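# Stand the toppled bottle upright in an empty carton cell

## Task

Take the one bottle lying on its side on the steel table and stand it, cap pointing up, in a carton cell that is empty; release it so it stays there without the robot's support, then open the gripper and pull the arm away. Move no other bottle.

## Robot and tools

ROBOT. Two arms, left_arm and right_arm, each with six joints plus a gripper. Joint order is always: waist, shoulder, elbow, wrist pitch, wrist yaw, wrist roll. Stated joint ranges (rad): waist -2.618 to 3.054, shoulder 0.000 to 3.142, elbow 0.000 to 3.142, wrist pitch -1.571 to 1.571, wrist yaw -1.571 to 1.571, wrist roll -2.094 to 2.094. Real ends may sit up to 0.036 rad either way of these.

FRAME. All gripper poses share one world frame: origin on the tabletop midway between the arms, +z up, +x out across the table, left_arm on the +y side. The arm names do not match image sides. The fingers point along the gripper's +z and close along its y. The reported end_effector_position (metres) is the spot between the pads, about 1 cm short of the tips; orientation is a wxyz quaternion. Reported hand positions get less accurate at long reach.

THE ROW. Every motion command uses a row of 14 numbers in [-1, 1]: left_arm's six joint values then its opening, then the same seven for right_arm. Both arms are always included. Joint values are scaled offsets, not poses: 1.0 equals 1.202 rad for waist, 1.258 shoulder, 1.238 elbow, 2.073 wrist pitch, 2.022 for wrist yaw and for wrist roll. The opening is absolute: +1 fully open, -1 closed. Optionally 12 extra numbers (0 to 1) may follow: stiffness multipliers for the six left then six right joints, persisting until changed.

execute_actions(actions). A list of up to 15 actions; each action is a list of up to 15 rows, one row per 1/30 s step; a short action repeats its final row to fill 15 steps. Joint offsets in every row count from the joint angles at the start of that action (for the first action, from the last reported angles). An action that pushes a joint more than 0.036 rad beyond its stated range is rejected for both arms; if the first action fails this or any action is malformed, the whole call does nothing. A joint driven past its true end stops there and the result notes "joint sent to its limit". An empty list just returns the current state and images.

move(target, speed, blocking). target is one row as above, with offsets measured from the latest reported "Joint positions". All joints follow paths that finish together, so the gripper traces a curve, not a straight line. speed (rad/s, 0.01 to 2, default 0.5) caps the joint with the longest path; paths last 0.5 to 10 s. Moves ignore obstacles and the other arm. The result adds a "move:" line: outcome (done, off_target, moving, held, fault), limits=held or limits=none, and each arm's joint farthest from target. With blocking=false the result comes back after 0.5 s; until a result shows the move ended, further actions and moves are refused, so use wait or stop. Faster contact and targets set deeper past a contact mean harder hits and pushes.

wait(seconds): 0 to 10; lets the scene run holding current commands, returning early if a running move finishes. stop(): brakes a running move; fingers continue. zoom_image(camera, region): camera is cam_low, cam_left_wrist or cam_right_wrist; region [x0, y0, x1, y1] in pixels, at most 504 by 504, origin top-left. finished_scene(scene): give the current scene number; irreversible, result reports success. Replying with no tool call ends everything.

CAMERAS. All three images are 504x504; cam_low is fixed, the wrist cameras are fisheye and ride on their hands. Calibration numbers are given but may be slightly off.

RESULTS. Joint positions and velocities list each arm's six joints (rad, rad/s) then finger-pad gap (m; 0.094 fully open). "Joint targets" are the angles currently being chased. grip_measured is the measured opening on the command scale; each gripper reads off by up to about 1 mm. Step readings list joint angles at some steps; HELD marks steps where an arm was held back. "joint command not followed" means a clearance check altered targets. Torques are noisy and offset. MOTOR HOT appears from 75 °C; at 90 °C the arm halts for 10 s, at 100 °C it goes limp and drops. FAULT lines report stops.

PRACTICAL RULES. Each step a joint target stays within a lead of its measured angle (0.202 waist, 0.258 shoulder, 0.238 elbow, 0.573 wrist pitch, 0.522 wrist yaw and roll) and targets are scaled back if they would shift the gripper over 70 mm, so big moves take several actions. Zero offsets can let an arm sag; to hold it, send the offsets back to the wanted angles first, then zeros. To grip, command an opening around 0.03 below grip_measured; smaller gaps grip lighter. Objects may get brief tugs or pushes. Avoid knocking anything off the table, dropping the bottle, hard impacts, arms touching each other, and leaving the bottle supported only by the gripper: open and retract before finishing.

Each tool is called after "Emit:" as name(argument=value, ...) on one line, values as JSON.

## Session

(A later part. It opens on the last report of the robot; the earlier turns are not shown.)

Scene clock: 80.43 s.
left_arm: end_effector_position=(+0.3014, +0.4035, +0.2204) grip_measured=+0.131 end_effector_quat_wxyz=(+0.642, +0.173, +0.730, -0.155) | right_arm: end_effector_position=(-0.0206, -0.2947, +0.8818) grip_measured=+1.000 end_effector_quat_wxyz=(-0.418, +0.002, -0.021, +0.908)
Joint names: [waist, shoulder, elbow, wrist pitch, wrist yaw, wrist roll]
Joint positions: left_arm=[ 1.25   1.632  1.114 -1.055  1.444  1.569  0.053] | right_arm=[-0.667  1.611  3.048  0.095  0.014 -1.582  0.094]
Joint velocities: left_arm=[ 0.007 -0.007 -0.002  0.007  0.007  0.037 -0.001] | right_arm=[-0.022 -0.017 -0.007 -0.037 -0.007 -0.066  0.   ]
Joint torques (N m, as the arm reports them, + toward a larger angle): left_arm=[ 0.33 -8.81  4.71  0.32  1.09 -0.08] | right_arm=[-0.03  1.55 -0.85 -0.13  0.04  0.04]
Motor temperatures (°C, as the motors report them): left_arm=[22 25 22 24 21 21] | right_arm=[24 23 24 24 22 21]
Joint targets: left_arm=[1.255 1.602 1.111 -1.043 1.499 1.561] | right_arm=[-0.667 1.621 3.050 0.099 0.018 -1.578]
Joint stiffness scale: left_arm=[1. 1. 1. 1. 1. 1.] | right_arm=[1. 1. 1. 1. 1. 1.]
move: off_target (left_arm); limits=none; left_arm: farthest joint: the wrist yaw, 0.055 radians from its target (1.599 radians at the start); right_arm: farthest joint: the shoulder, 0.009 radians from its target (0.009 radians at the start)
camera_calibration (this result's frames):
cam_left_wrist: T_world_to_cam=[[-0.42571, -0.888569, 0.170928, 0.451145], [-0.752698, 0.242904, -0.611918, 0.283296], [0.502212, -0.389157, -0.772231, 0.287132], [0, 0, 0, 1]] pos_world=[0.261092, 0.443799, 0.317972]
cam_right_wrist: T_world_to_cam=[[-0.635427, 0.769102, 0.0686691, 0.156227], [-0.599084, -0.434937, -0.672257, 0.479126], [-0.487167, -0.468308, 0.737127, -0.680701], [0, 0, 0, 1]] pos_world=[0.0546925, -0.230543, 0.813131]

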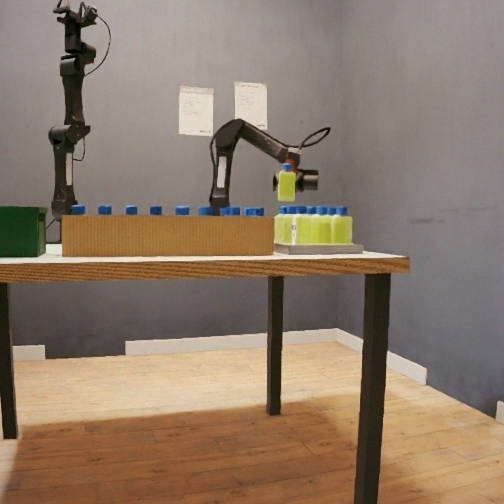

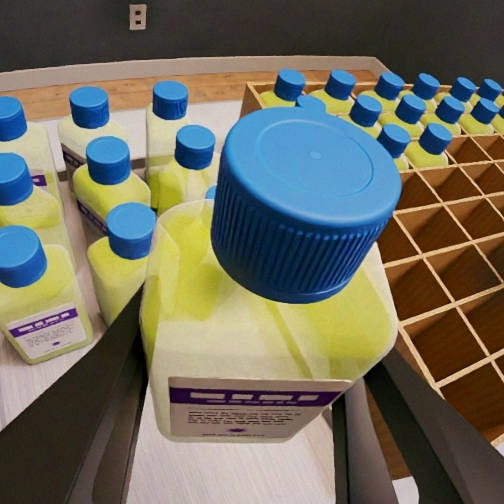

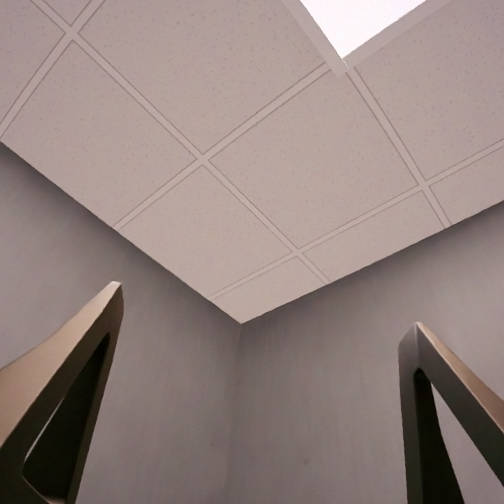

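Emit:
move(target=[0.004,0.2157,-0.2367,0.2814,0.0425,0.0213,0.10,0,0.0072,0.0016,0.0024,0.001,0.002,1], speed=0.7)

Scene clock: 88.50 s.
left_arm: end_effector_position=(+0.3005, +0.4003, +0.0911) grip_measured=+0.131 end_effector_quat_wxyz=(+0.656, +0.183, +0.717, -0.147) | right_arm: end_effector_position=(-0.0205, -0.2945, +0.8818) grip_measured=+1.000 end_effector_quat_wxyz=(-0.418, +0.003, -0.021, +0.908)
Joint names: [waist, shoulder, elbow, wrist pitch, wrist yaw, wrist roll]
Joint positions: left_arm=[ 1.25   1.912  0.824 -0.483  1.475  1.601  0.053] | right_arm=[-0.667  1.611  3.048  0.095  0.013 -1.582  0.094]
Joint velocities: left_arm=[-0.007 -0.007 -0.007  0.022 -0.007 -0.066 -0.   ] | right_arm=[-0.012 -0.017 -0.007 -0.022 -0.066 -0.022  0.   ]
Joint torques (N m, as the arm reports them, + toward a larger angle): left_arm=[ 0.34 -7.75  3.35  0.3   1.09  0.11] | right_arm=[ 0.    1.53 -0.85 -0.13  0.04  0.04]
Motor temperatures (°C, as the motors report them): left_arm=[22 25 22 24 22 21] | right_arm=[24 23 23 24 22 21]
Joint targets: left_arm=[1.255 1.903 0.821 -0.472 1.530 1.612] | right_arm=[-0.667 1.621 3.050 0.099 0.016 -1.578]
Joint stiffness scale: left_arm=[1. 1. 1. 1. 1. 1.] | right_arm=[1. 1. 1. 1. 1. 1.]
move: off_target (left_arm); limits=none; left_arm: farthest joint: the wrist yaw, 0.055 radians from its target (0.085 radians at the start); right_arm: farthest joint: the shoulder, 0.009 radians from its target (0.009 radians at the start)
camera_calibration (this result's frames):
cam_left_wrist: T_world_to_cam=[[-0.43548, -0.889416, 0.138909, 0.476102], [-0.725015, 0.255066, -0.639762, 0.193634], [0.533583, -0.379315, -0.755916, 0.171694], [0, 0, 0, 1]] pos_world=[0.256107, 0.43919, 0.187531]
cam_right_wrist: T_world_to_cam=[[-0.635406, 0.769144, 0.0683894, 0.156437], [-0.599714, -0.435759, -0.671161, 0.478103], [-0.486418, -0.467474, 0.73815, -0.681163], [0, 0, 0, 1]] pos_world=[0.0547958, -0.23041, 0.812986]

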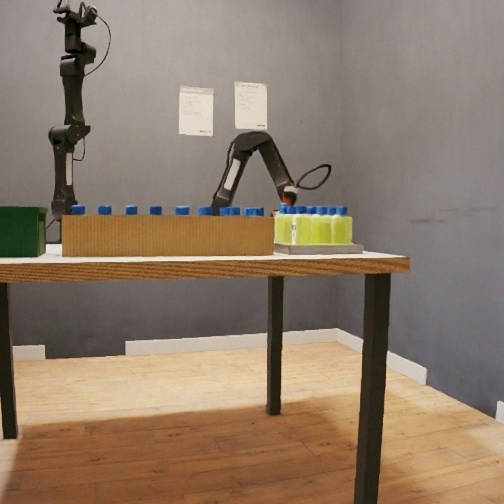

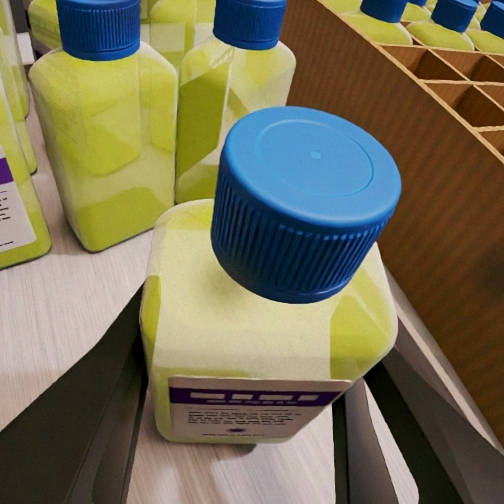

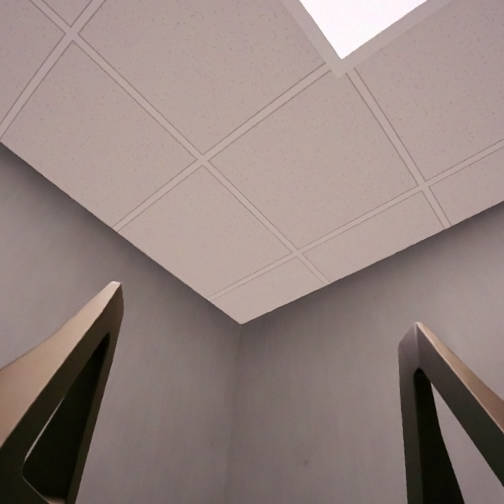

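Emit:
execute_actions(actions=[[[0.0042,-0.0039,-0.0033,0.0078,0.0272,0.0054,0.10,0,0.0072,0.0016,0.0024,0.001,0.002,1],[0.0042,-0.0007,-0.0041,0.0102,0.0272,0.0054,0.10,0,0.0072,0.0016,0.0024,0.001,0.002,1],[0.0042,0.0025,-0.0049,0.0126,0.0272,0.0054,0.10,0,0.0072,0.0016,0.0024,0.001,0.002,1],[0.0042,0.0057,-0.0058,0.0151,0.0272,0.0054,0.10,0,0.0072,0.0016,0.0024,0.001,0.002,1],[0.0042,0.0089,-0.0066,0.0175,0.0272,0.0054,0.10,0,0.0072,0.0016,0.0024,0.001,0.002,1],[0.0042,0.0122,-0.0074,0.02,0.0272,0.0054,0.10,0,0.0072,0.0016,0.0024,0.001,0.002,1],[0.0042,0.0154,-0.0082,0.0224,0.0272,0.0054,0.10,0,0.0072,0.0016,0.0024,0.001,0.002,1],[0.0042,0.0186,-0.0091,0.0249,0.0272,0.0054,0.10,0,0.0072,0.0016,0.0024,0.001,0.002,1],[0.0042,0.0218,-0.0099,0.0273,0.0272,0.0054,0.10,0,0.0072,0.0016,0.0024,0.001,0.002,1],[0.0042,0.025,-0.0107,0.0298,0.0272,0.0054,0.10,0,0.0072,0.0016,0.0024,0.001,0.002,1]]])

Scene clock: 90.33 s.
left_arm: end_effector_position=(+0.3017, +0.4027, +0.0825) grip_measured=+0.131 end_effector_quat_wxyz=(+0.658, +0.186, +0.716, -0.144) | right_arm: end_effector_position=(-0.0205, -0.2945, +0.8818) grip_measured=+1.000 end_effector_quat_wxyz=(-0.418, +0.003, -0.021, +0.908)
Joint names: [waist, shoulder, elbow, wrist pitch, wrist yaw, wrist roll]
Joint positions: left_arm=[ 1.25   1.947  0.824 -0.44   1.477  1.601  0.053] | right_arm=[-0.667  1.611  3.048  0.095  0.013 -1.582  0.094]
Joint velocities: left_arm=[ 0.017 -0.002  0.002  0.051  0.007 -0.022 -0.   ] | right_arm=[-0.002  0.022 -0.002  0.022 -0.007 -0.037  0.   ]
Joint torques (N m, as the arm reports them, + toward a larger angle): left_arm=[ 0.31 -7.54  2.41  0.3   1.05  0.11] | right_arm=[ 0.03  1.5  -0.85 -0.13  0.02  0.04]
Motor temperatures (°C, as the motors report them): left_arm=[22 25 22 24 22 21] | right_arm=[24 23 23 24 22 21]
Joint targets: left_arm=[1.255 1.943 0.811 -0.421 1.530 1.612] | right_arm=[-0.667 1.621 3.050 0.099 0.015 -1.578]
Joint stiffness scale: left_arm=[1. 1. 1. 1. 1. 1.] | right_arm=[1. 1. 1. 1. 1. 1.]
Step readings (joint positions):
0: left_arm=[1.250 1.912 0.824 -0.483 1.475 1.601] | right_arm=[-0.667 1.611 3.048 0.095 0.013 -1.582]
1: left_arm=[1.250 1.912 0.824 -0.482 1.475 1.601] | right_arm=[-0.667 1.611 3.048 0.095 0.013 -1.582]
2: left_arm=[1.250 1.912 0.824 -0.481 1.475 1.601] | right_arm=[-0.667 1.611 3.048 0.095 0.013 -1.582]
4: left_arm=[1.250 1.913 0.824 -0.476 1.476 1.601] | right_arm=[-0.667 1.611 3.048 0.095 0.013 -1.582]
8: left_arm=[1.250 1.927 0.824 -0.461 1.477 1.601] | right_arm=[-0.667 1.611 3.048 0.095 0.013 -1.582]
15: Joint positions above
camera_calibration (this result's frames):
cam_left_wrist: T_world_to_cam=[[-0.43625, -0.89035, 0.130243, 0.481302], [-0.721378, 0.259534, -0.642072, 0.185688], [0.537866, -0.374058, -0.7555, 0.161951], [0, 0, 0, 1]] pos_world=[0.256812, 0.440914, 0.178893]
cam_right_wrist: T_world_to_cam=[[-0.635406, 0.769144, 0.0683894, 0.156437], [-0.599714, -0.435759, -0.671161, 0.478103], [-0.486418, -0.467474, 0.73815, -0.681163], [0, 0, 0, 1]] pos_world=[0.0547958, -0.23041, 0.812986]

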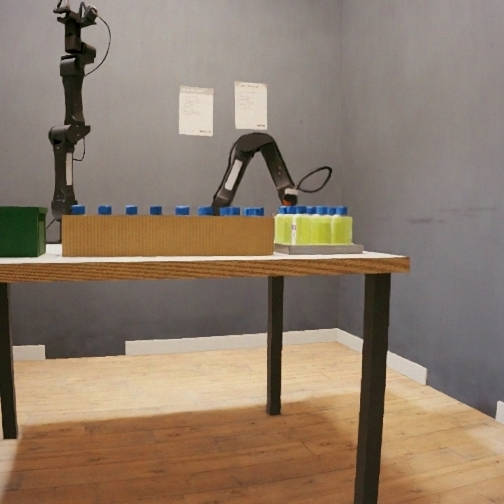

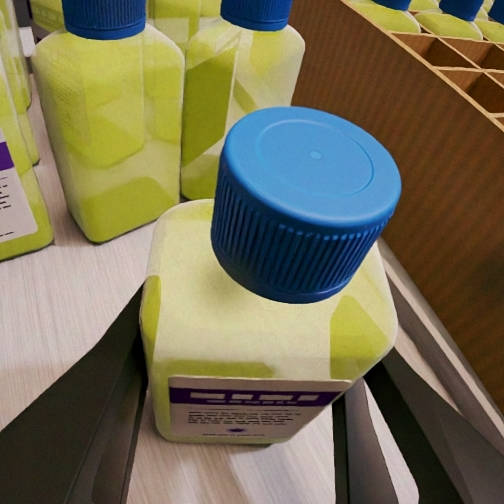

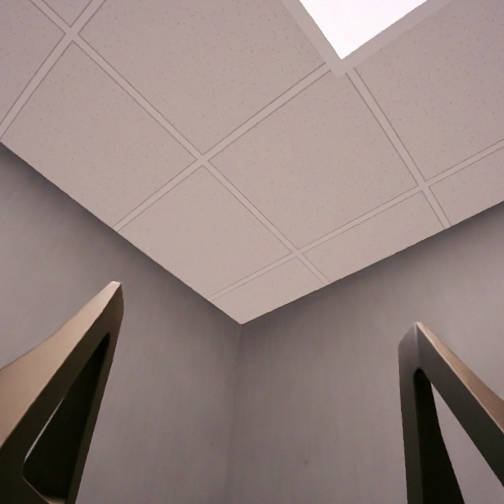

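Emit:
execute_actions(actions=[[[0.0042,-0.0005,-0.0112,0.0108,0.0262,0.0054,0.10,0,0.0072,0.0016,0.0024,0.001,0.002,1],[0.0042,0.0022,-0.012,0.0124,0.0262,0.0054,0.10,0,0.0072,0.0016,0.0024,0.001,0.002,1],[0.0042,0.0049,-0.0127,0.0141,0.0262,0.0054,0.10,0,0.0072,0.0016,0.0024,0.001,0.002,1],[0.0042,0.0076,-0.0134,0.0157,0.0262,0.0054,0.10,0,0.0072,0.0016,0.0024,0.001,0.002,1],[0.0042,0.0103,-0.0141,0.0174,0.0262,0.0054,0.10,0,0.0072,0.0016,0.0024,0.001,0.002,1],[0.0042,0.013,-0.0149,0.019,0.0262,0.0054,0.10,0,0.0072,0.0016,0.0024,0.001,0.002,1],[0.0042,0.0157,-0.0156,0.0206,0.0262,0.0054,0.10,0,0.0072,0.0016,0.0024,0.001,0.002,1],[0.0042,0.0184,-0.0163,0.0223,0.0262,0.0054,0.10,0,0.0072,0.0016,0.0024,0.001,0.002,1],[0.0042,0.0211,-0.017,0.0239,0.0262,0.0054,0.10,0,0.0072,0.0016,0.0024,0.001,0.002,1],[0.0042,0.0238,-0.0178,0.0256,0.0262,0.0054,0.10,0,0.0072,0.0016,0.0024,0.001,0.002,1]]])

Scene clock: 91.90 s.
left_arm: end_effector_position=(+0.3019, +0.4024, +0.0779) grip_measured=+0.131 end_effector_quat_wxyz=(+0.665, +0.185, +0.709, -0.144) | right_arm: end_effector_position=(-0.0204, -0.2945, +0.8818) grip_measured=+1.000 end_effector_quat_wxyz=(-0.418, +0.003, -0.021, +0.908)
Joint names: [waist, shoulder, elbow, wrist pitch, wrist yaw, wrist roll]
Joint positions: left_arm=[ 1.25   1.973  0.816 -0.402  1.496  1.601  0.053] | right_arm=[-0.667  1.611  3.048  0.095  0.012 -1.582  0.094]
Joint velocities: left_arm=[ 0.002  0.022 -0.027 -0.037 -0.022 -0.051 -0.   ] | right_arm=[ 0.017  0.017  0.002 -0.007 -0.007  0.007  0.   ]
Joint torques (N m, as the arm reports them, + toward a larger angle): left_arm=[ 0.46 -6.79  2.18  0.33  0.87  0.04] | right_arm=[ 0.02  1.54 -0.89 -0.13  0.02  0.05]
Motor temperatures (°C, as the motors report them): left_arm=[22 25 21 24 22 21] | right_arm=[24 23 23 24 22 21]
Joint targets: left_arm=[1.255 1.977 0.802 -0.387 1.530 1.612] | right_arm=[-0.667 1.621 3.050 0.099 0.014 -1.578]
Joint stiffness scale: left_arm=[1. 1. 1. 1. 1. 1.] | right_arm=[1. 1. 1. 1. 1. 1.]
Step readings (joint positions):
0: left_arm=[1.250 1.947 0.824 -0.433 1.477 1.601] | right_arm=[-0.667 1.611 3.048 0.095 0.013 -1.582]
1: left_arm=[1.250 1.947 0.824 -0.433 1.477 1.601] | right_arm=[-0.667 1.611 3.048 0.095 0.013 -1.582]
2: left_arm=[1.250 1.947 0.824 -0.432 1.477 1.601] | right_arm=[-0.667 1.611 3.048 0.095 0.013 -1.582]
4: left_arm=[1.250 1.949 0.824 -0.427 1.478 1.601] | right_arm=[-0.667 1.611 3.048 0.095 0.013 -1.582]
8: left_arm=[1.250 1.965 0.823 -0.416 1.478 1.601] | right_arm=[-0.667 1.611 3.048 0.095 0.013 -1.582]
15: Joint positions above
camera_calibration (this result's frames):
cam_left_wrist: T_world_to_cam=[[-0.438858, -0.889579, 0.126699, 0.482532], [-0.709153, 0.256299, -0.65682, 0.181743], [0.551821, -0.3781, -0.743327, 0.154794], [0, 0, 0, 1]] pos_world=[0.255228, 0.441197, 0.173299]
cam_right_wrist: T_world_to_cam=[[-0.635401, 0.769154, 0.0683195, 0.156489], [-0.599871, -0.435965, -0.670887, 0.477847], [-0.486231, -0.467265, 0.738405, -0.681278], [0, 0, 0, 1]] pos_world=[0.0548216, -0.230377, 0.81295]

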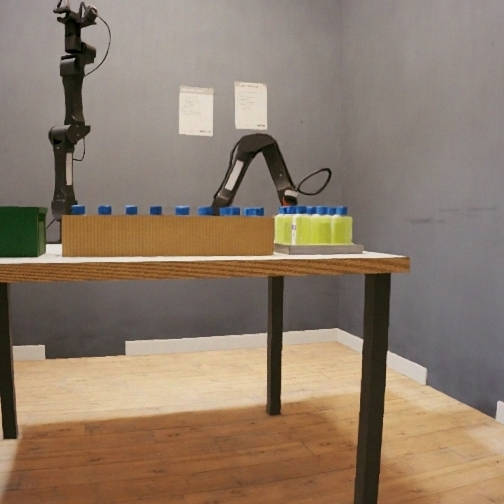

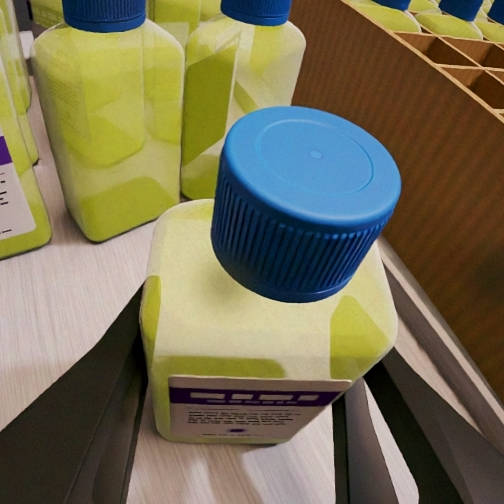

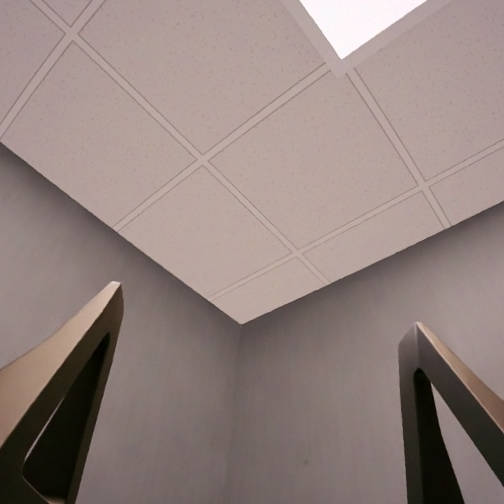

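Emit:
execute_actions(actions=[[[0.0042,0.002,-0.008,0.0072,0.015,0.0054,0.125,0,0.0072,0.0016,0.0024,0.001,0.002,1],[0.0042,0.001,-0.006,0.0072,0.013,0.0054,0.135,0,0.0072,0.0016,0.0024,0.001,0.002,1],[0.0042,0,-0.005,0.0072,0.012,0.0054,0.15,0,0.0072,0.0016,0.0024,0.001,0.002,1],[0.0042,0,-0.005,0.0072,0.012,0.0054,0.17,0,0.0072,0.0016,0.0024,0.001,0.002,1],[0.0042,0,-0.005,0.0072,0.012,0.0054,0.2,0,0.0072,0.0016,0.0024,0.001,0.002,1],[0.0042,0,-0.005,0.0072,0.012,0.0054,0.25,0,0.0072,0.0016,0.0024,0.001,0.002,1],[0.0042,0,-0.005,0.0072,0.012,0.0054,0.32,0,0.0072,0.0016,0.0024,0.001,0.002,1],[0.0042,0,-0.005,0.0072,0.012,0.0054,0.4,0,0.0072,0.0016,0.0024,0.001,0.002,1],[0.0042,0,-0.005,0.0072,0.012,0.0054,0.5,0,0.0072,0.0016,0.0024,0.001,0.002,1],[0.0042,0,-0.005,0.0072,0.012,0.0054,0.6,0,0.0072,0.0016,0.0024,0.001,0.002,1],[0.0042,0,-0.005,0.0072,0.012,0.0054,0.7,0,0.0072,0.0016,0.0024,0.001,0.002,1],[0.0042,0,-0.005,0.0072,0.012,0.0054,0.8,0,0.0072,0.0016,0.0024,0.001,0.002,1],[0.0042,0,-0.005,0.0072,0.012,0.0054,0.9,0,0.0072,0.0016,0.0024,0.001,0.002,1]]])

Scene clock: 93.37 s.
left_arm: end_effector_position=(+0.3020, +0.4026, +0.0780) grip_measured=+0.895 end_effector_quat_wxyz=(+0.665, +0.186, +0.709, -0.143) | right_arm: end_effector_position=(-0.0204, -0.2945, +0.8818) grip_measured=+1.000 end_effector_quat_wxyz=(-0.418, +0.003, -0.021, +0.908)
Joint names: [waist, shoulder, elbow, wrist pitch, wrist yaw, wrist roll]
Joint positions: left_arm=[ 1.25   1.973  0.816 -0.399  1.497  1.602  0.089] | right_arm=[-0.667  1.611  3.048  0.095  0.012 -1.582  0.094]
Joint velocities: left_arm=[ 0.002 -0.012  0.007 -0.051  0.037 -0.022  0.004] | right_arm=[-0.002  0.002 -0.017 -0.007  0.037 -0.051  0.   ]
Joint torques (N m, as the arm reports them, + toward a larger angle): left_arm=[ 0.32 -7.3   2.8   0.3   0.74  0.07] | right_arm=[ 0.01  1.54 -0.86 -0.13  0.02  0.06]
Motor temperatures (°C, as the motors report them): left_arm=[22 25 21 24 22 21] | right_arm=[24 23 23 24 22 21]
Joint targets: left_arm=[1.255 1.973 0.810 -0.387 1.520 1.612] | right_arm=[-0.667 1.621 3.050 0.099 0.014 -1.578]
Joint stiffness scale: left_arm=[1. 1. 1. 1. 1. 1.] | right_arm=[1. 1. 1. 1. 1. 1.]
Step readings (joint positions):
0: left_arm=[1.250 1.973 0.816 -0.401 1.497 1.601] | right_arm=[-0.667 1.611 3.048 0.095 0.012 -1.582]
1: left_arm=[1.250 1.973 0.816 -0.401 1.497 1.601] | right_arm=[-0.667 1.611 3.048 0.095 0.012 -1.582]
2: left_arm=[1.250 1.973 0.816 -0.401 1.497 1.601] | right_arm=[-0.667 1.611 3.048 0.095 0.012 -1.582]
4: left_arm=[1.250 1.973 0.816 -0.400 1.497 1.601] | right_arm=[-0.667 1.611 3.048 0.095 0.012 -1.582]
8: left_arm=[1.250 1.973 0.816 -0.399 1.497 1.601] | right_arm=[-0.667 1.611 3.048 0.095 0.012 -1.582]
15: Joint positions above
camera_calibration (this result's frames):
cam_left_wrist: T_world_to_cam=[[-0.439171, -0.889902, 0.123302, 0.483187], [-0.707675, 0.258112, -0.657704, 0.180713], [0.553466, -0.376102, -0.743117, 0.153545], [0, 0, 0, 1]] pos_world=[0.255106, 0.441094, 0.173379]
cam_right_wrist: T_world_to_cam=[[-0.635401, 0.769154, 0.0683195, 0.156489], [-0.599871, -0.435965, -0.670887, 0.477847], [-0.486231, -0.467265, 0.738405, -0.681278], [0, 0, 0, 1]] pos_world=[0.0548216, -0.230377, 0.81295]

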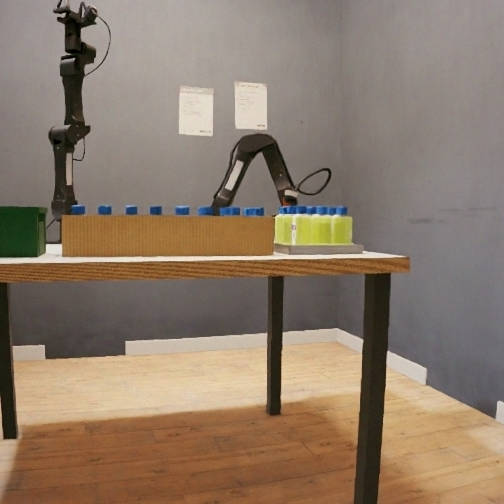

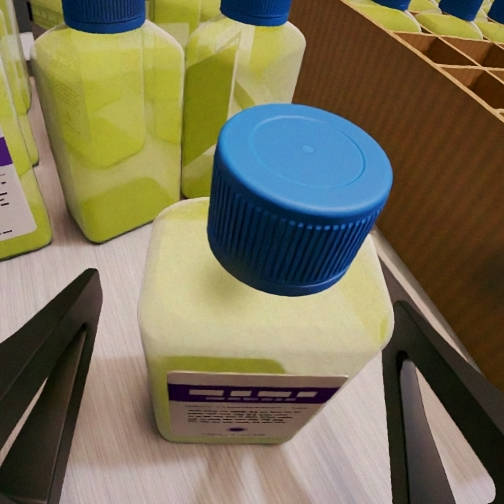

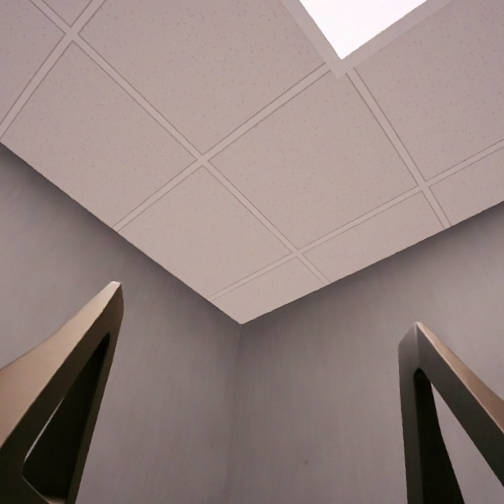

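Emit:
move(target=[0.004,-0.2442,0.135,-0.2254,0.0114,0.005,1,0,0.0072,0.0016,0.0024,0.001,0.002,1], speed=0.9)

Scene clock: 102.73 s.
left_arm: end_effector_position=(+0.2996, +0.3978, +0.1813) grip_measured=+1.000 end_effector_quat_wxyz=(+0.665, +0.182, +0.709, -0.148) | right_arm: end_effector_position=(-0.0202, -0.2943, +0.8818) grip_measured=+1.000 end_effector_quat_wxyz=(-0.418, +0.004, -0.020, +0.908)
Joint names: [waist, shoulder, elbow, wrist pitch, wrist yaw, wrist roll]
Joint positions: left_arm=[ 1.25   1.681  0.96  -0.849  1.499  1.602  0.094] | right_arm=[-0.667  1.611  3.048  0.095  0.011 -1.582  0.094]
Joint velocities: left_arm=[ 0.017  0.002 -0.002  0.007  0.007 -0.095  0.   ] | right_arm=[-0.002  0.002 -0.002 -0.11   0.007 -0.022  0.   ]
Joint torques (N m, as the arm reports them, + toward a larger angle): left_arm=[ 0.37 -7.42  6.13  0.02  0.74  0.05] | right_arm=[ 0.    1.51 -0.87 -0.13  0.04  0.05]
Motor temperatures (°C, as the motors report them): left_arm=[22 25 21 24 22 21] | right_arm=[24 23 23 24 22 21]
Joint targets: left_arm=[1.255 1.666 0.983 -0.866 1.520 1.612] | right_arm=[-0.667 1.620 3.050 0.099 0.014 -1.578]
Joint stiffness scale: left_arm=[1. 1. 1. 1. 1. 1.] | right_arm=[1. 1. 1. 1. 1. 1.]
move: off_target (left_arm); limits=none; left_arm: farthest joint: the elbow, 0.024 radians from its target (0.167 radians at the start); right_arm: farthest joint: the shoulder, 0.009 radians from its target (0.009 radians at the start)
camera_calibration (this result's frames):
cam_left_wrist: T_world_to_cam=[[-0.438527, -0.888166, 0.137312, 0.461732], [-0.710977, 0.249389, -0.657508, 0.252585], [0.549733, -0.385961, -0.74083, 0.234437], [0, 0, 0, 1]] pos_world=[0.253186, 0.437587, 0.276353]
cam_right_wrist: T_world_to_cam=[[-0.635381, 0.769195, 0.0680397, 0.156698], [-0.600499, -0.436786, -0.66979, 0.476823], [-0.485481, -0.46643, 0.739427, -0.681737], [0, 0, 0, 1]] pos_world=[0.0549247, -0.230245, 0.812804]

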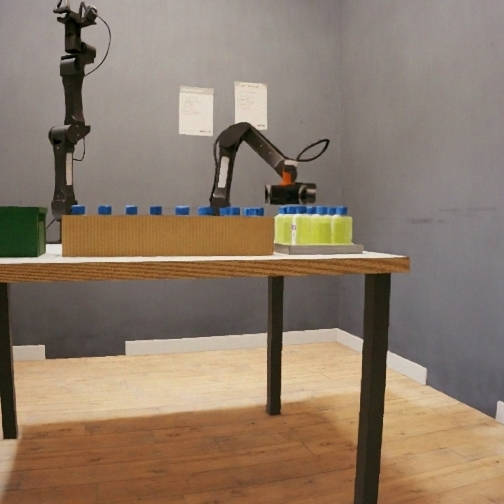

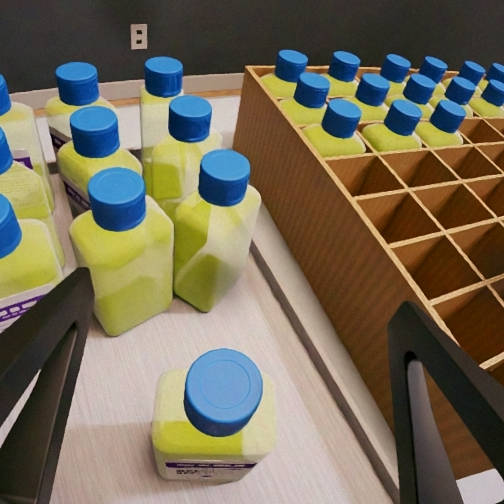

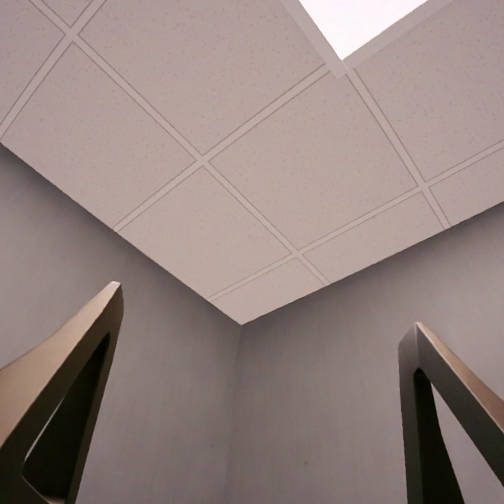

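Emit:
zoom_image(camera="cam_left_wrist", region=[140, 320, 310, 490])

Emit:
zoom_image(camera="cam_left_wrist", region=[240, 40, 504, 304])

Region (140, 320, 310, 490) of cam_left_wrist's 504x504 image, scaled by 2.965, with more detail than that image has.

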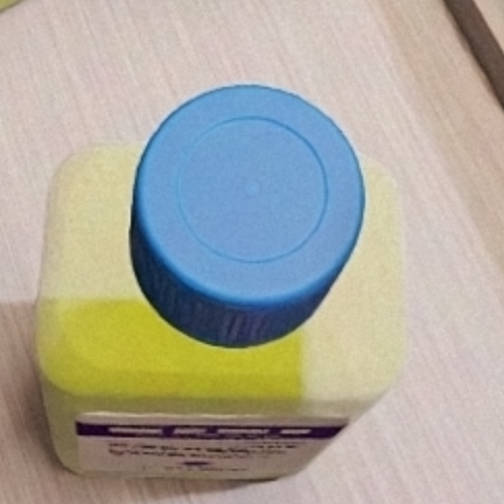

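Region (240, 40, 504, 304) of cam_left_wrist's 504x504 image, scaled by 1.909, with more detail than that image has.

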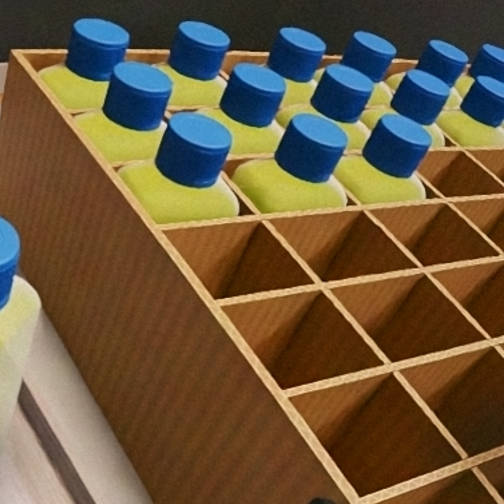

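Emit:
move(target=[-0.3713,-0.012,0.5083,-0.2463,-0.628,-0.2437,1,0,0.0072,0.0016,0.0024,0.001,0.002,1], speed=1.2)

Scene clock: 109.63 s.
left_arm: end_effector_position=(+0.2985, +0.4031, +0.1682) grip_measured=+1.000 end_effector_quat_wxyz=(+0.119, +0.231, +0.965, -0.031) | right_arm: end_effector_position=(-0.0201, -0.2940, +0.8818) grip_measured=+1.000 end_effector_quat_wxyz=(-0.418, +0.004, -0.020, +0.908)
Joint names: [waist, shoulder, elbow, wrist pitch, wrist yaw, wrist roll]
Joint positions: left_arm=[ 0.809  1.681  1.559 -1.347  0.224  1.118  0.094] | right_arm=[-0.667  1.611  3.048  0.095  0.009 -1.582  0.094]
Joint velocities: left_arm=[ 0.007 -0.012  0.007 -0.022 -0.11   0.037  0.   ] | right_arm=[ 0.022 -0.017  0.002  0.051  0.007 -0.037  0.   ]
Joint torques (N m, as the arm reports them, + toward a larger angle): left_arm=[-0.5  -8.28  7.24  0.22  0.16 -0.09] | right_arm=[-0.01  1.54 -0.86 -0.14  0.05  0.06]
Motor temperatures (°C, as the motors report them): left_arm=[22 25 22 24 22 21] | right_arm=[24 23 23 24 22 21]
Joint targets: left_arm=[0.804 1.666 1.589 -1.359 0.229 1.109] | right_arm=[-0.667 1.621 3.050 0.099 0.013 -1.578]
Joint stiffness scale: left_arm=[1. 1. 1. 1. 1. 1.] | right_arm=[1. 1. 1. 1. 1. 1.]
move: off_target (left_arm); limits=none; left_arm: farthest joint: the elbow, 0.030 radians from its target (0.630 radians at the start); right_arm: farthest joint: the shoulder, 0.009 radians from its target (0.009 radians at the start)
camera_calibration (this result's frames):
cam_left_wrist: T_world_to_cam=[[-0.300095, -0.952852, 0.0448947, 0.468045], [-0.816148, 0.280835, 0.505009, 0.0650839], [-0.493807, 0.11491, -0.861946, 0.357387], [0, 0, 0, 1]] pos_world=[0.370056, 0.386632, 0.254168]
cam_right_wrist: T_world_to_cam=[[-0.635361, 0.769237, 0.0677599, 0.156908], [-0.601127, -0.437605, -0.668692, 0.475798], [-0.48473, -0.465593, 0.740446, -0.682195], [0, 0, 0, 1]] pos_world=[0.0550277, -0.230112, 0.812659]

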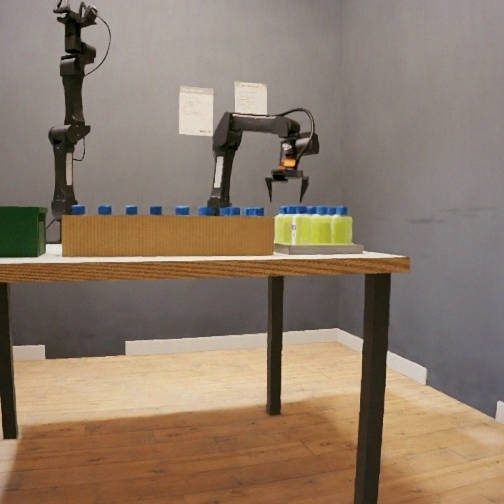

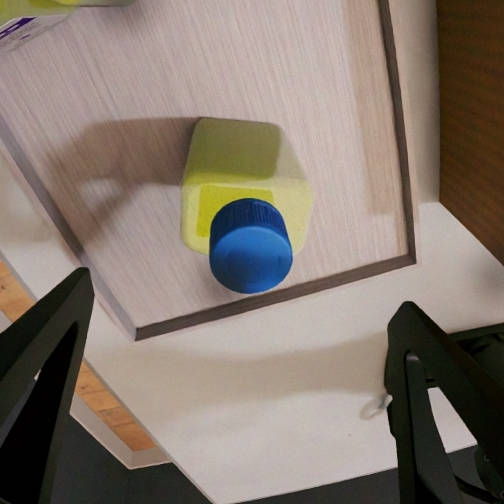

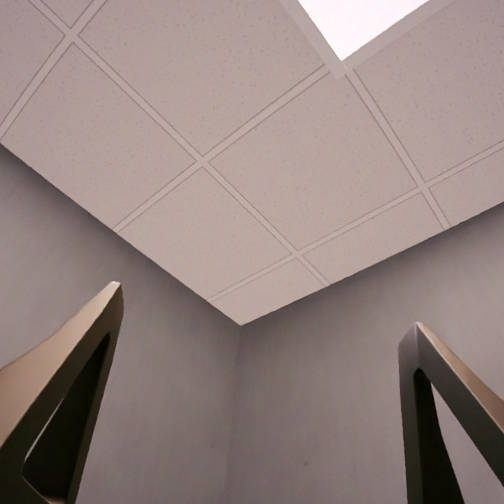

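Emit:
zoom_image(camera="cam_left_wrist", region=[170, 100, 330, 310])

Region (170, 100, 330, 310) of cam_left_wrist's 504x504 image, scaled by 2.400, with more detail than that image has; it fills the left 384 columns of this view, and the rest is white.

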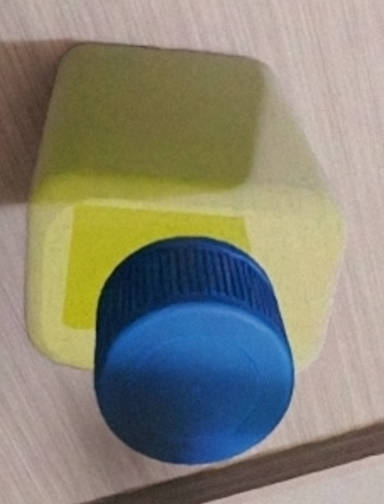

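Emit:
move(target=[-0.004,-0.012,-0.135,0.084,0.0025,-0.0045,0.15,0,0.0072,0.0016,0.0024,0.001,0.002,1], speed=0.35)

Scene clock: 112.93 s.
left_arm: end_effector_position=(+0.2984, +0.4037, +0.1269) grip_measured=+0.152 end_effector_quat_wxyz=(+0.116, +0.231, +0.966, -0.032) | right_arm: end_effector_position=(-0.0199, -0.2938, +0.8818) grip_measured=+1.000 end_effector_quat_wxyz=(-0.418, +0.005, -0.020, +0.908)
Joint names: [waist, shoulder, elbow, wrist pitch, wrist yaw, wrist roll]
Joint positions: left_arm=[ 0.809  1.681  1.396 -1.189  0.221  1.118  0.054] | right_arm=[-0.667  1.611  3.048  0.095  0.008 -1.582  0.094]
Joint velocities: left_arm=[-0.017 -0.012 -0.012  0.051 -0.037 -0.066  0.   ] | right_arm=[-0.007  0.002  0.012 -0.037 -0.051  0.007  0.   ]
Joint torques (N m, as the arm reports them, + toward a larger angle): left_arm=[-0.39 -8.21  5.05  0.51  0.15 -0.11] | right_arm=[ 0.01  1.56 -0.84 -0.13  0.04  0.04]
Motor temperatures (°C, as the motors report them): left_arm=[22 25 22 24 22 21] | right_arm=[24 23 23 24 22 21]
Joint targets: left_arm=[0.804 1.666 1.392 -1.173 0.229 1.109] | right_arm=[-0.667 1.621 3.050 0.099 0.011 -1.578]
Joint stiffness scale: left_arm=[1. 1. 1. 1. 1. 1.] | right_arm=[1. 1. 1. 1. 1. 1.]
move: done; limits=none; left_arm: farthest joint: the wrist pitch, 0.016 radians from its target (0.174 radians at the start); right_arm: farthest joint: the shoulder, 0.009 radians from its target (0.009 radians at the start)
camera_calibration (this result's frames):
cam_left_wrist: T_world_to_cam=[[-0.299523, -0.952903, 0.0475516, 0.469913], [-0.813149, 0.281031, 0.509717, 0.0840827], [-0.499074, 0.114006, -0.859027, 0.323258], [0, 0, 0, 1]] pos_world=[0.370451, 0.387299, 0.212484]
cam_right_wrist: T_world_to_cam=[[-0.635342, 0.769277, 0.06748, 0.157117], [-0.601753, -0.438424, -0.667591, 0.474773], [-0.483978, -0.464755, 0.741464, -0.682651], [0, 0, 0, 1]] pos_world=[0.0551305, -0.22998, 0.812513]

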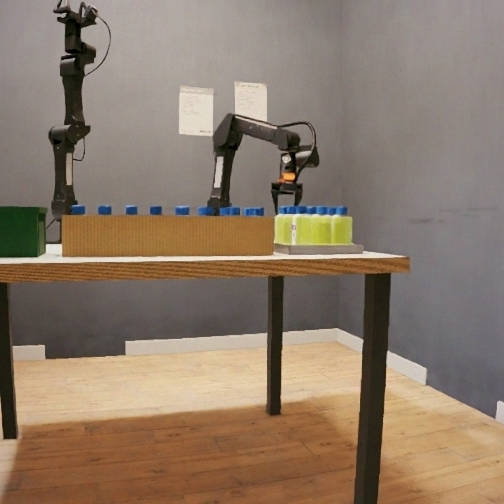

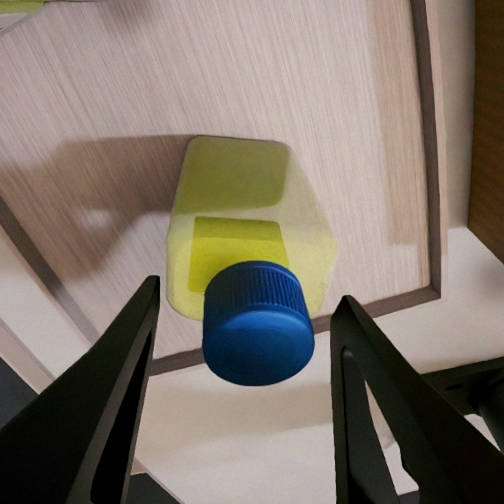

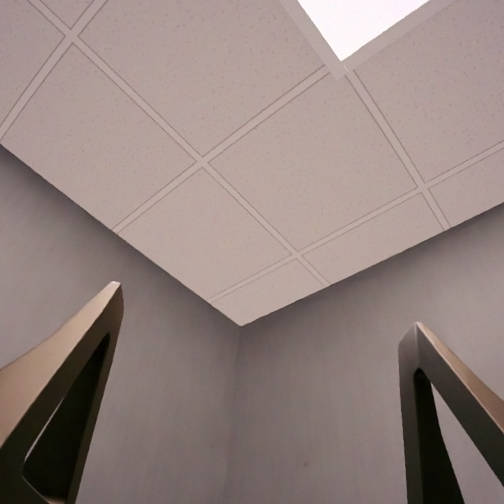

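Emit:
zoom_image(camera="cam_left_wrist", region=[130, 200, 380, 420])

Emit:
zoom_image(camera="cam_low", region=[260, 160, 330, 230])

Region (130, 200, 380, 420) of cam_left_wrist's 504x504 image, scaled by 2.016, with more detail than that image has; it fills the top 444 rows of this view, and the rest is white.

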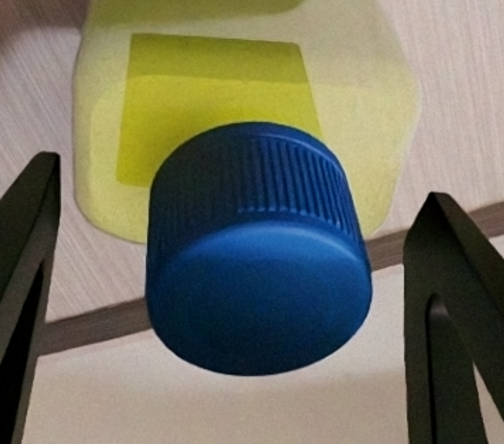

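Region (260, 160, 330, 230) of cam_low's 504x504 image, scaled by 7.200, with more detail than that image has.

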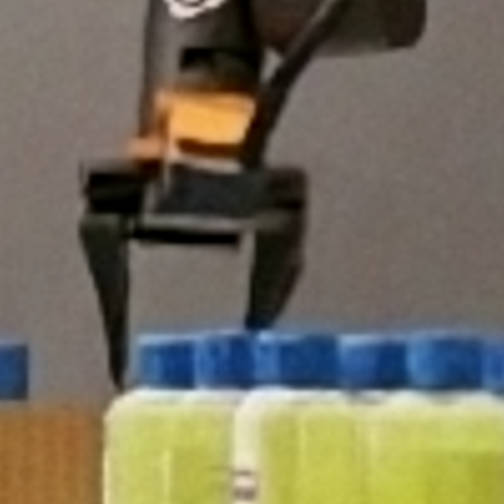

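Emit:
execute_actions(actions=[[[-0.004,-0.012,-0.0032,0.0,0.004,-0.0045,0.1,0,0.0072,0.0016,0.0024,0.001,0.002,1],[-0.004,-0.012,-0.0032,-0.005,0.004,-0.0045,0.04,0,0.0072,0.0016,0.0024,0.001,0.002,1],[-0.004,-0.012,-0.0032,-0.0092,0.004,-0.0045,-0.02,0,0.0072,0.0016,0.0024,0.001,0.002,1],[-0.004,-0.012,-0.0032,-0.0092,0.004,-0.0045,-0.08,0,0.0072,0.0016,0.0024,0.001,0.002,1],[-0.004,-0.012,-0.0032,-0.0092,0.004,-0.0045,-0.14,0,0.0072,0.0016,0.0024,0.001,0.002,1],[-0.004,-0.012,-0.0032,-0.0092,0.004,-0.0045,-0.19,0,0.0072,0.0016,0.0024,0.001,0.002,1],[-0.004,-0.012,-0.0032,-0.0092,0.004,-0.0045,-0.22,0,0.0072,0.0016,0.0024,0.001,0.002,1],[-0.004,-0.012,-0.0032,-0.0092,0.004,-0.0045,-0.24,0,0.0072,0.0016,0.0024,0.001,0.002,1],[-0.004,-0.012,-0.0032,-0.0092,0.004,-0.0045,-0.26,0,0.0072,0.0016,0.0024,0.001,0.002,1],[-0.004,-0.012,-0.0032,-0.0092,0.004,-0.0045,-0.28,0,0.0072,0.0016,0.0024,0.001,0.002,1],[-0.004,-0.012,-0.0032,-0.0092,0.004,-0.0045,-0.30,0,0.0072,0.0016,0.0024,0.001,0.002,1],[-0.004,-0.012,-0.0032,-0.0092,0.004,-0.0045,-0.32,0,0.0072,0.0016,0.0024,0.001,0.002,1],[-0.004,-0.012,-0.0032,-0.0092,0.004,-0.0045,-0.335,0,0.0072,0.0016,0.0024,0.001,0.002,1],[-0.004,-0.012,-0.0032,-0.0092,0.004,-0.0045,-0.35,0,0.0072,0.0016,0.0024,0.001,0.002,1]]])

Scene clock: 116.20 s.
left_arm: end_effector_position=(+0.2979, +0.4039, +0.1270) grip_measured=-0.344 end_effector_quat_wxyz=(+0.115, +0.230, +0.966, -0.031) | right_arm: end_effector_position=(-0.0199, -0.2938, +0.8818) grip_measured=+1.000 end_effector_quat_wxyz=(-0.418, +0.005, -0.020, +0.908)
Joint names: [waist, shoulder, elbow, wrist pitch, wrist yaw, wrist roll]
Joint positions: left_arm=[ 0.809  1.68   1.396 -1.19   0.218  1.117  0.031] | right_arm=[-0.667  1.611  3.048  0.095  0.008 -1.582  0.094]
Joint velocities: left_arm=[-0.002 -0.002 -0.002 -0.037  0.022 -0.037 -0.004] | right_arm=[-0.002  0.017  0.012  0.037  0.007 -0.022  0.   ]
Joint torques (N m, as the arm reports them, + toward a larger angle): left_arm=[-0.64 -8.1   4.86  0.14  0.21 -0.09] | right_arm=[ 0.03  1.48 -0.85 -0.13  0.02  0.05]
Motor temperatures (°C, as the motors report them): left_arm=[22 25 22 24 22 21] | right_arm=[24 23 23 24 22 21]
Joint targets: left_arm=[0.804 1.665 1.392 -1.208 0.229 1.109] | right_arm=[-0.667 1.621 3.050 0.099 0.010 -1.578]
Joint stiffness scale: left_arm=[1. 1. 1. 1. 1. 1.] | right_arm=[1. 1. 1. 1. 1. 1.]
Step readings (joint positions):
0: left_arm=[0.809 1.681 1.396 -1.189 0.221 1.118] | right_arm=[-0.667 1.611 3.048 0.095 0.008 -1.582]
1: left_arm=[0.809 1.681 1.396 -1.189 0.221 1.118] | right_arm=[-0.667 1.611 3.048 0.095 0.008 -1.582]
2: left_arm=[0.809 1.681 1.396 -1.189 0.221 1.117] | right_arm=[-0.667 1.611 3.048 0.095 0.008 -1.582]
4: left_arm=[0.809 1.681 1.396 -1.190 0.221 1.117] | right_arm=[-0.667 1.611 3.048 0.095 0.008 -1.582]
8: left_arm=[0.809 1.681 1.396 -1.193 0.220 1.117] | right_arm=[-0.667 1.611 3.048 0.095 0.008 -1.582]
15: Joint positions above
camera_calibration (this result's frames):
cam_left_wrist: T_world_to_cam=[[-0.298831, -0.953176, 0.0464398, 0.469992], [-0.812317, 0.279607, 0.511822, 0.0836268], [-0.500841, 0.115224, -0.857835, 0.322955], [0, 0, 0, 1]] pos_world=[0.370129, 0.38739, 0.212414]
cam_right_wrist: T_world_to_cam=[[-0.635342, 0.769277, 0.06748, 0.157117], [-0.601753, -0.438424, -0.667591, 0.474773], [-0.483978, -0.464755, 0.741464, -0.682651], [0, 0, 0, 1]] pos_world=[0.0551305, -0.22998, 0.812513]

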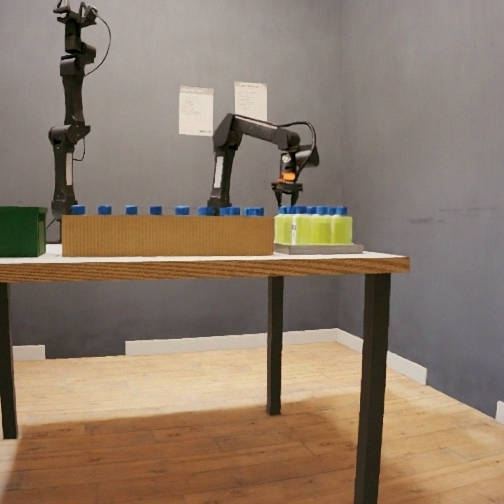

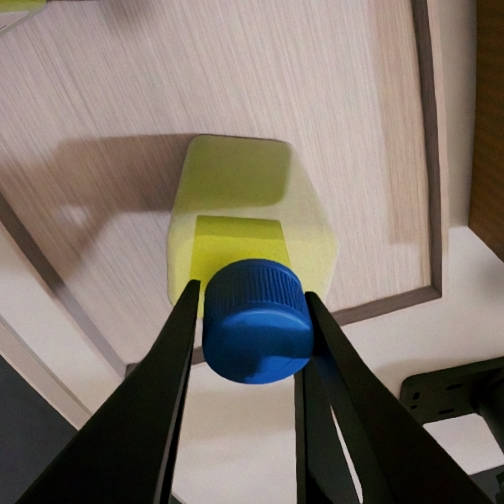

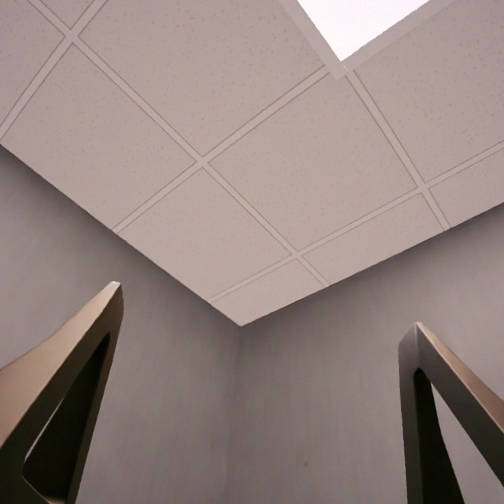

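Emit:
execute_actions(actions=[[[-0.004,-0.012,-0.0032,-0.004,0.004,-0.004,-0.36,0,0.0072,0.0016,0.0024,0.001,0.002,1],[-0.004,-0.012,-0.0032,-0.004,0.004,-0.004,-0.37,0,0.0072,0.0016,0.0024,0.001,0.002,1],[-0.004,-0.012,-0.0032,-0.004,0.004,-0.004,-0.38,0,0.0072,0.0016,0.0024,0.001,0.002,1],[-0.004,-0.012,-0.0032,-0.004,0.004,-0.004,-0.39,0,0.0072,0.0016,0.0024,0.001,0.002,1],[-0.004,-0.012,-0.0032,-0.004,0.004,-0.004,-0.40,0,0.0072,0.0016,0.0024,0.001,0.002,1]]])

Scene clock: 116.97 s.
left_arm: end_effector_position=(+0.2980, +0.4045, +0.1277) grip_measured=-0.393 end_effector_quat_wxyz=(+0.115, +0.230, +0.966, -0.029) | right_arm: end_effector_position=(-0.0199, -0.2938, +0.8818) grip_measured=+1.000 end_effector_quat_wxyz=(-0.418, +0.005, -0.019, +0.908)
Joint names: [waist, shoulder, elbow, wrist pitch, wrist yaw, wrist roll]
Joint positions: left_arm=[ 0.809  1.678  1.396 -1.188  0.216  1.117  0.029] | right_arm=[-0.667  1.611  3.048  0.095  0.007 -1.582  0.094]
Joint velocities: left_arm=[-0.017 -0.012  0.007  0.051  0.007  0.007  0.   ] | right_arm=[ 0.007 -0.012  0.007 -0.022  0.007 -0.007  0.   ]
Joint torques (N m, as the arm reports them, + toward a larger angle): left_arm=[-0.3  -7.99  5.03  0.22  0.22 -0.05] | right_arm=[ 0.02  1.52 -0.83 -0.11  0.03  0.06]
Motor temperatures (°C, as the motors report them): left_arm=[22 25 22 24 22 21] | right_arm=[24 23 23 24 22 21]
Joint targets: left_arm=[0.804 1.665 1.392 -1.199 0.227 1.109] | right_arm=[-0.667 1.621 3.050 0.099 0.010 -1.578]
Joint stiffness scale: left_arm=[1. 1. 1. 1. 1. 1.] | right_arm=[1. 1. 1. 1. 1. 1.]
Step readings (joint positions):
0: left_arm=[0.809 1.680 1.396 -1.190 0.218 1.117] | right_arm=[-0.667 1.611 3.048 0.095 0.008 -1.582]
1: left_arm=[0.809 1.680 1.396 -1.190 0.218 1.117] | right_arm=[-0.667 1.611 3.048 0.095 0.008 -1.582]
2: left_arm=[0.809 1.680 1.396 -1.190 0.218 1.117] | right_arm=[-0.667 1.611 3.048 0.095 0.007 -1.582]
4: left_arm=[0.809 1.678 1.396 -1.189 0.218 1.117] | right_arm=[-0.667 1.611 3.048 0.095 0.007 -1.582]
8: left_arm=[0.809 1.678 1.396 -1.188 0.216 1.117] | right_arm=[-0.667 1.611 3.048 0.095 0.007 -1.582]
15: Joint positions above
camera_calibration (this result's frames):
cam_left_wrist: T_world_to_cam=[[-0.298653, -0.95346, 0.0414823, 0.471295], [-0.813253, 0.277001, 0.511752, 0.0845206], [-0.499425, 0.119101, -0.858131, 0.321515], [0, 0, 0, 1]] pos_world=[0.370063, 0.387656, 0.213098]
cam_right_wrist: T_world_to_cam=[[-0.635337, 0.769287, 0.0674101, 0.157169], [-0.601909, -0.438628, -0.667316, 0.474516], [-0.48379, -0.464545, 0.741718, -0.682765], [0, 0, 0, 1]] pos_world=[0.0551562, -0.229947, 0.812476]

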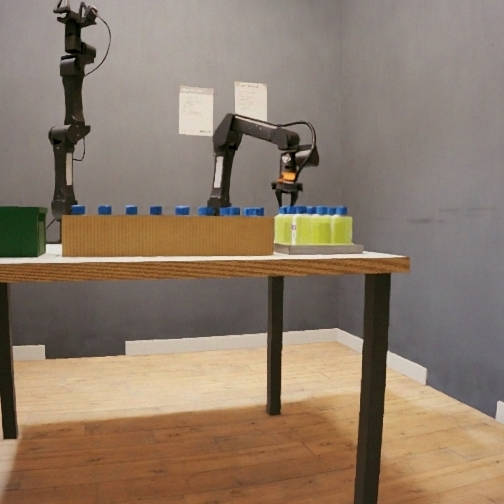

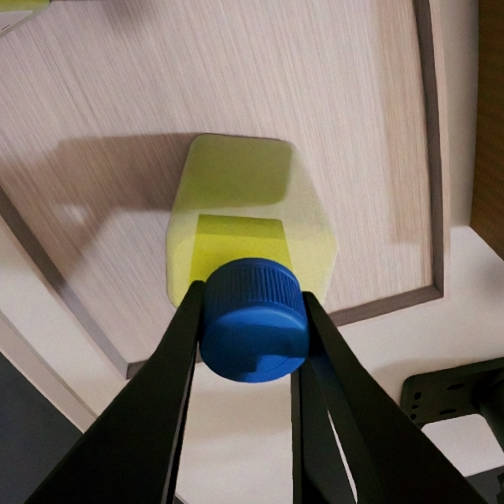

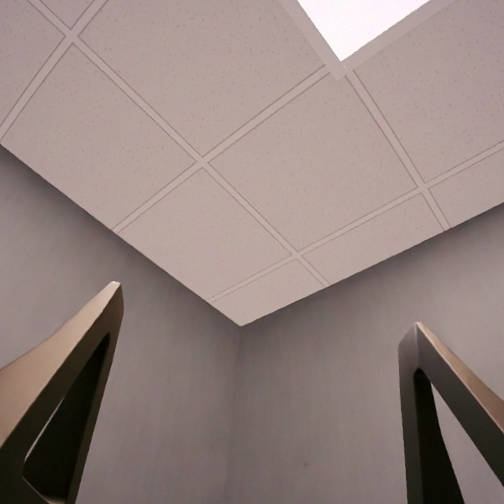

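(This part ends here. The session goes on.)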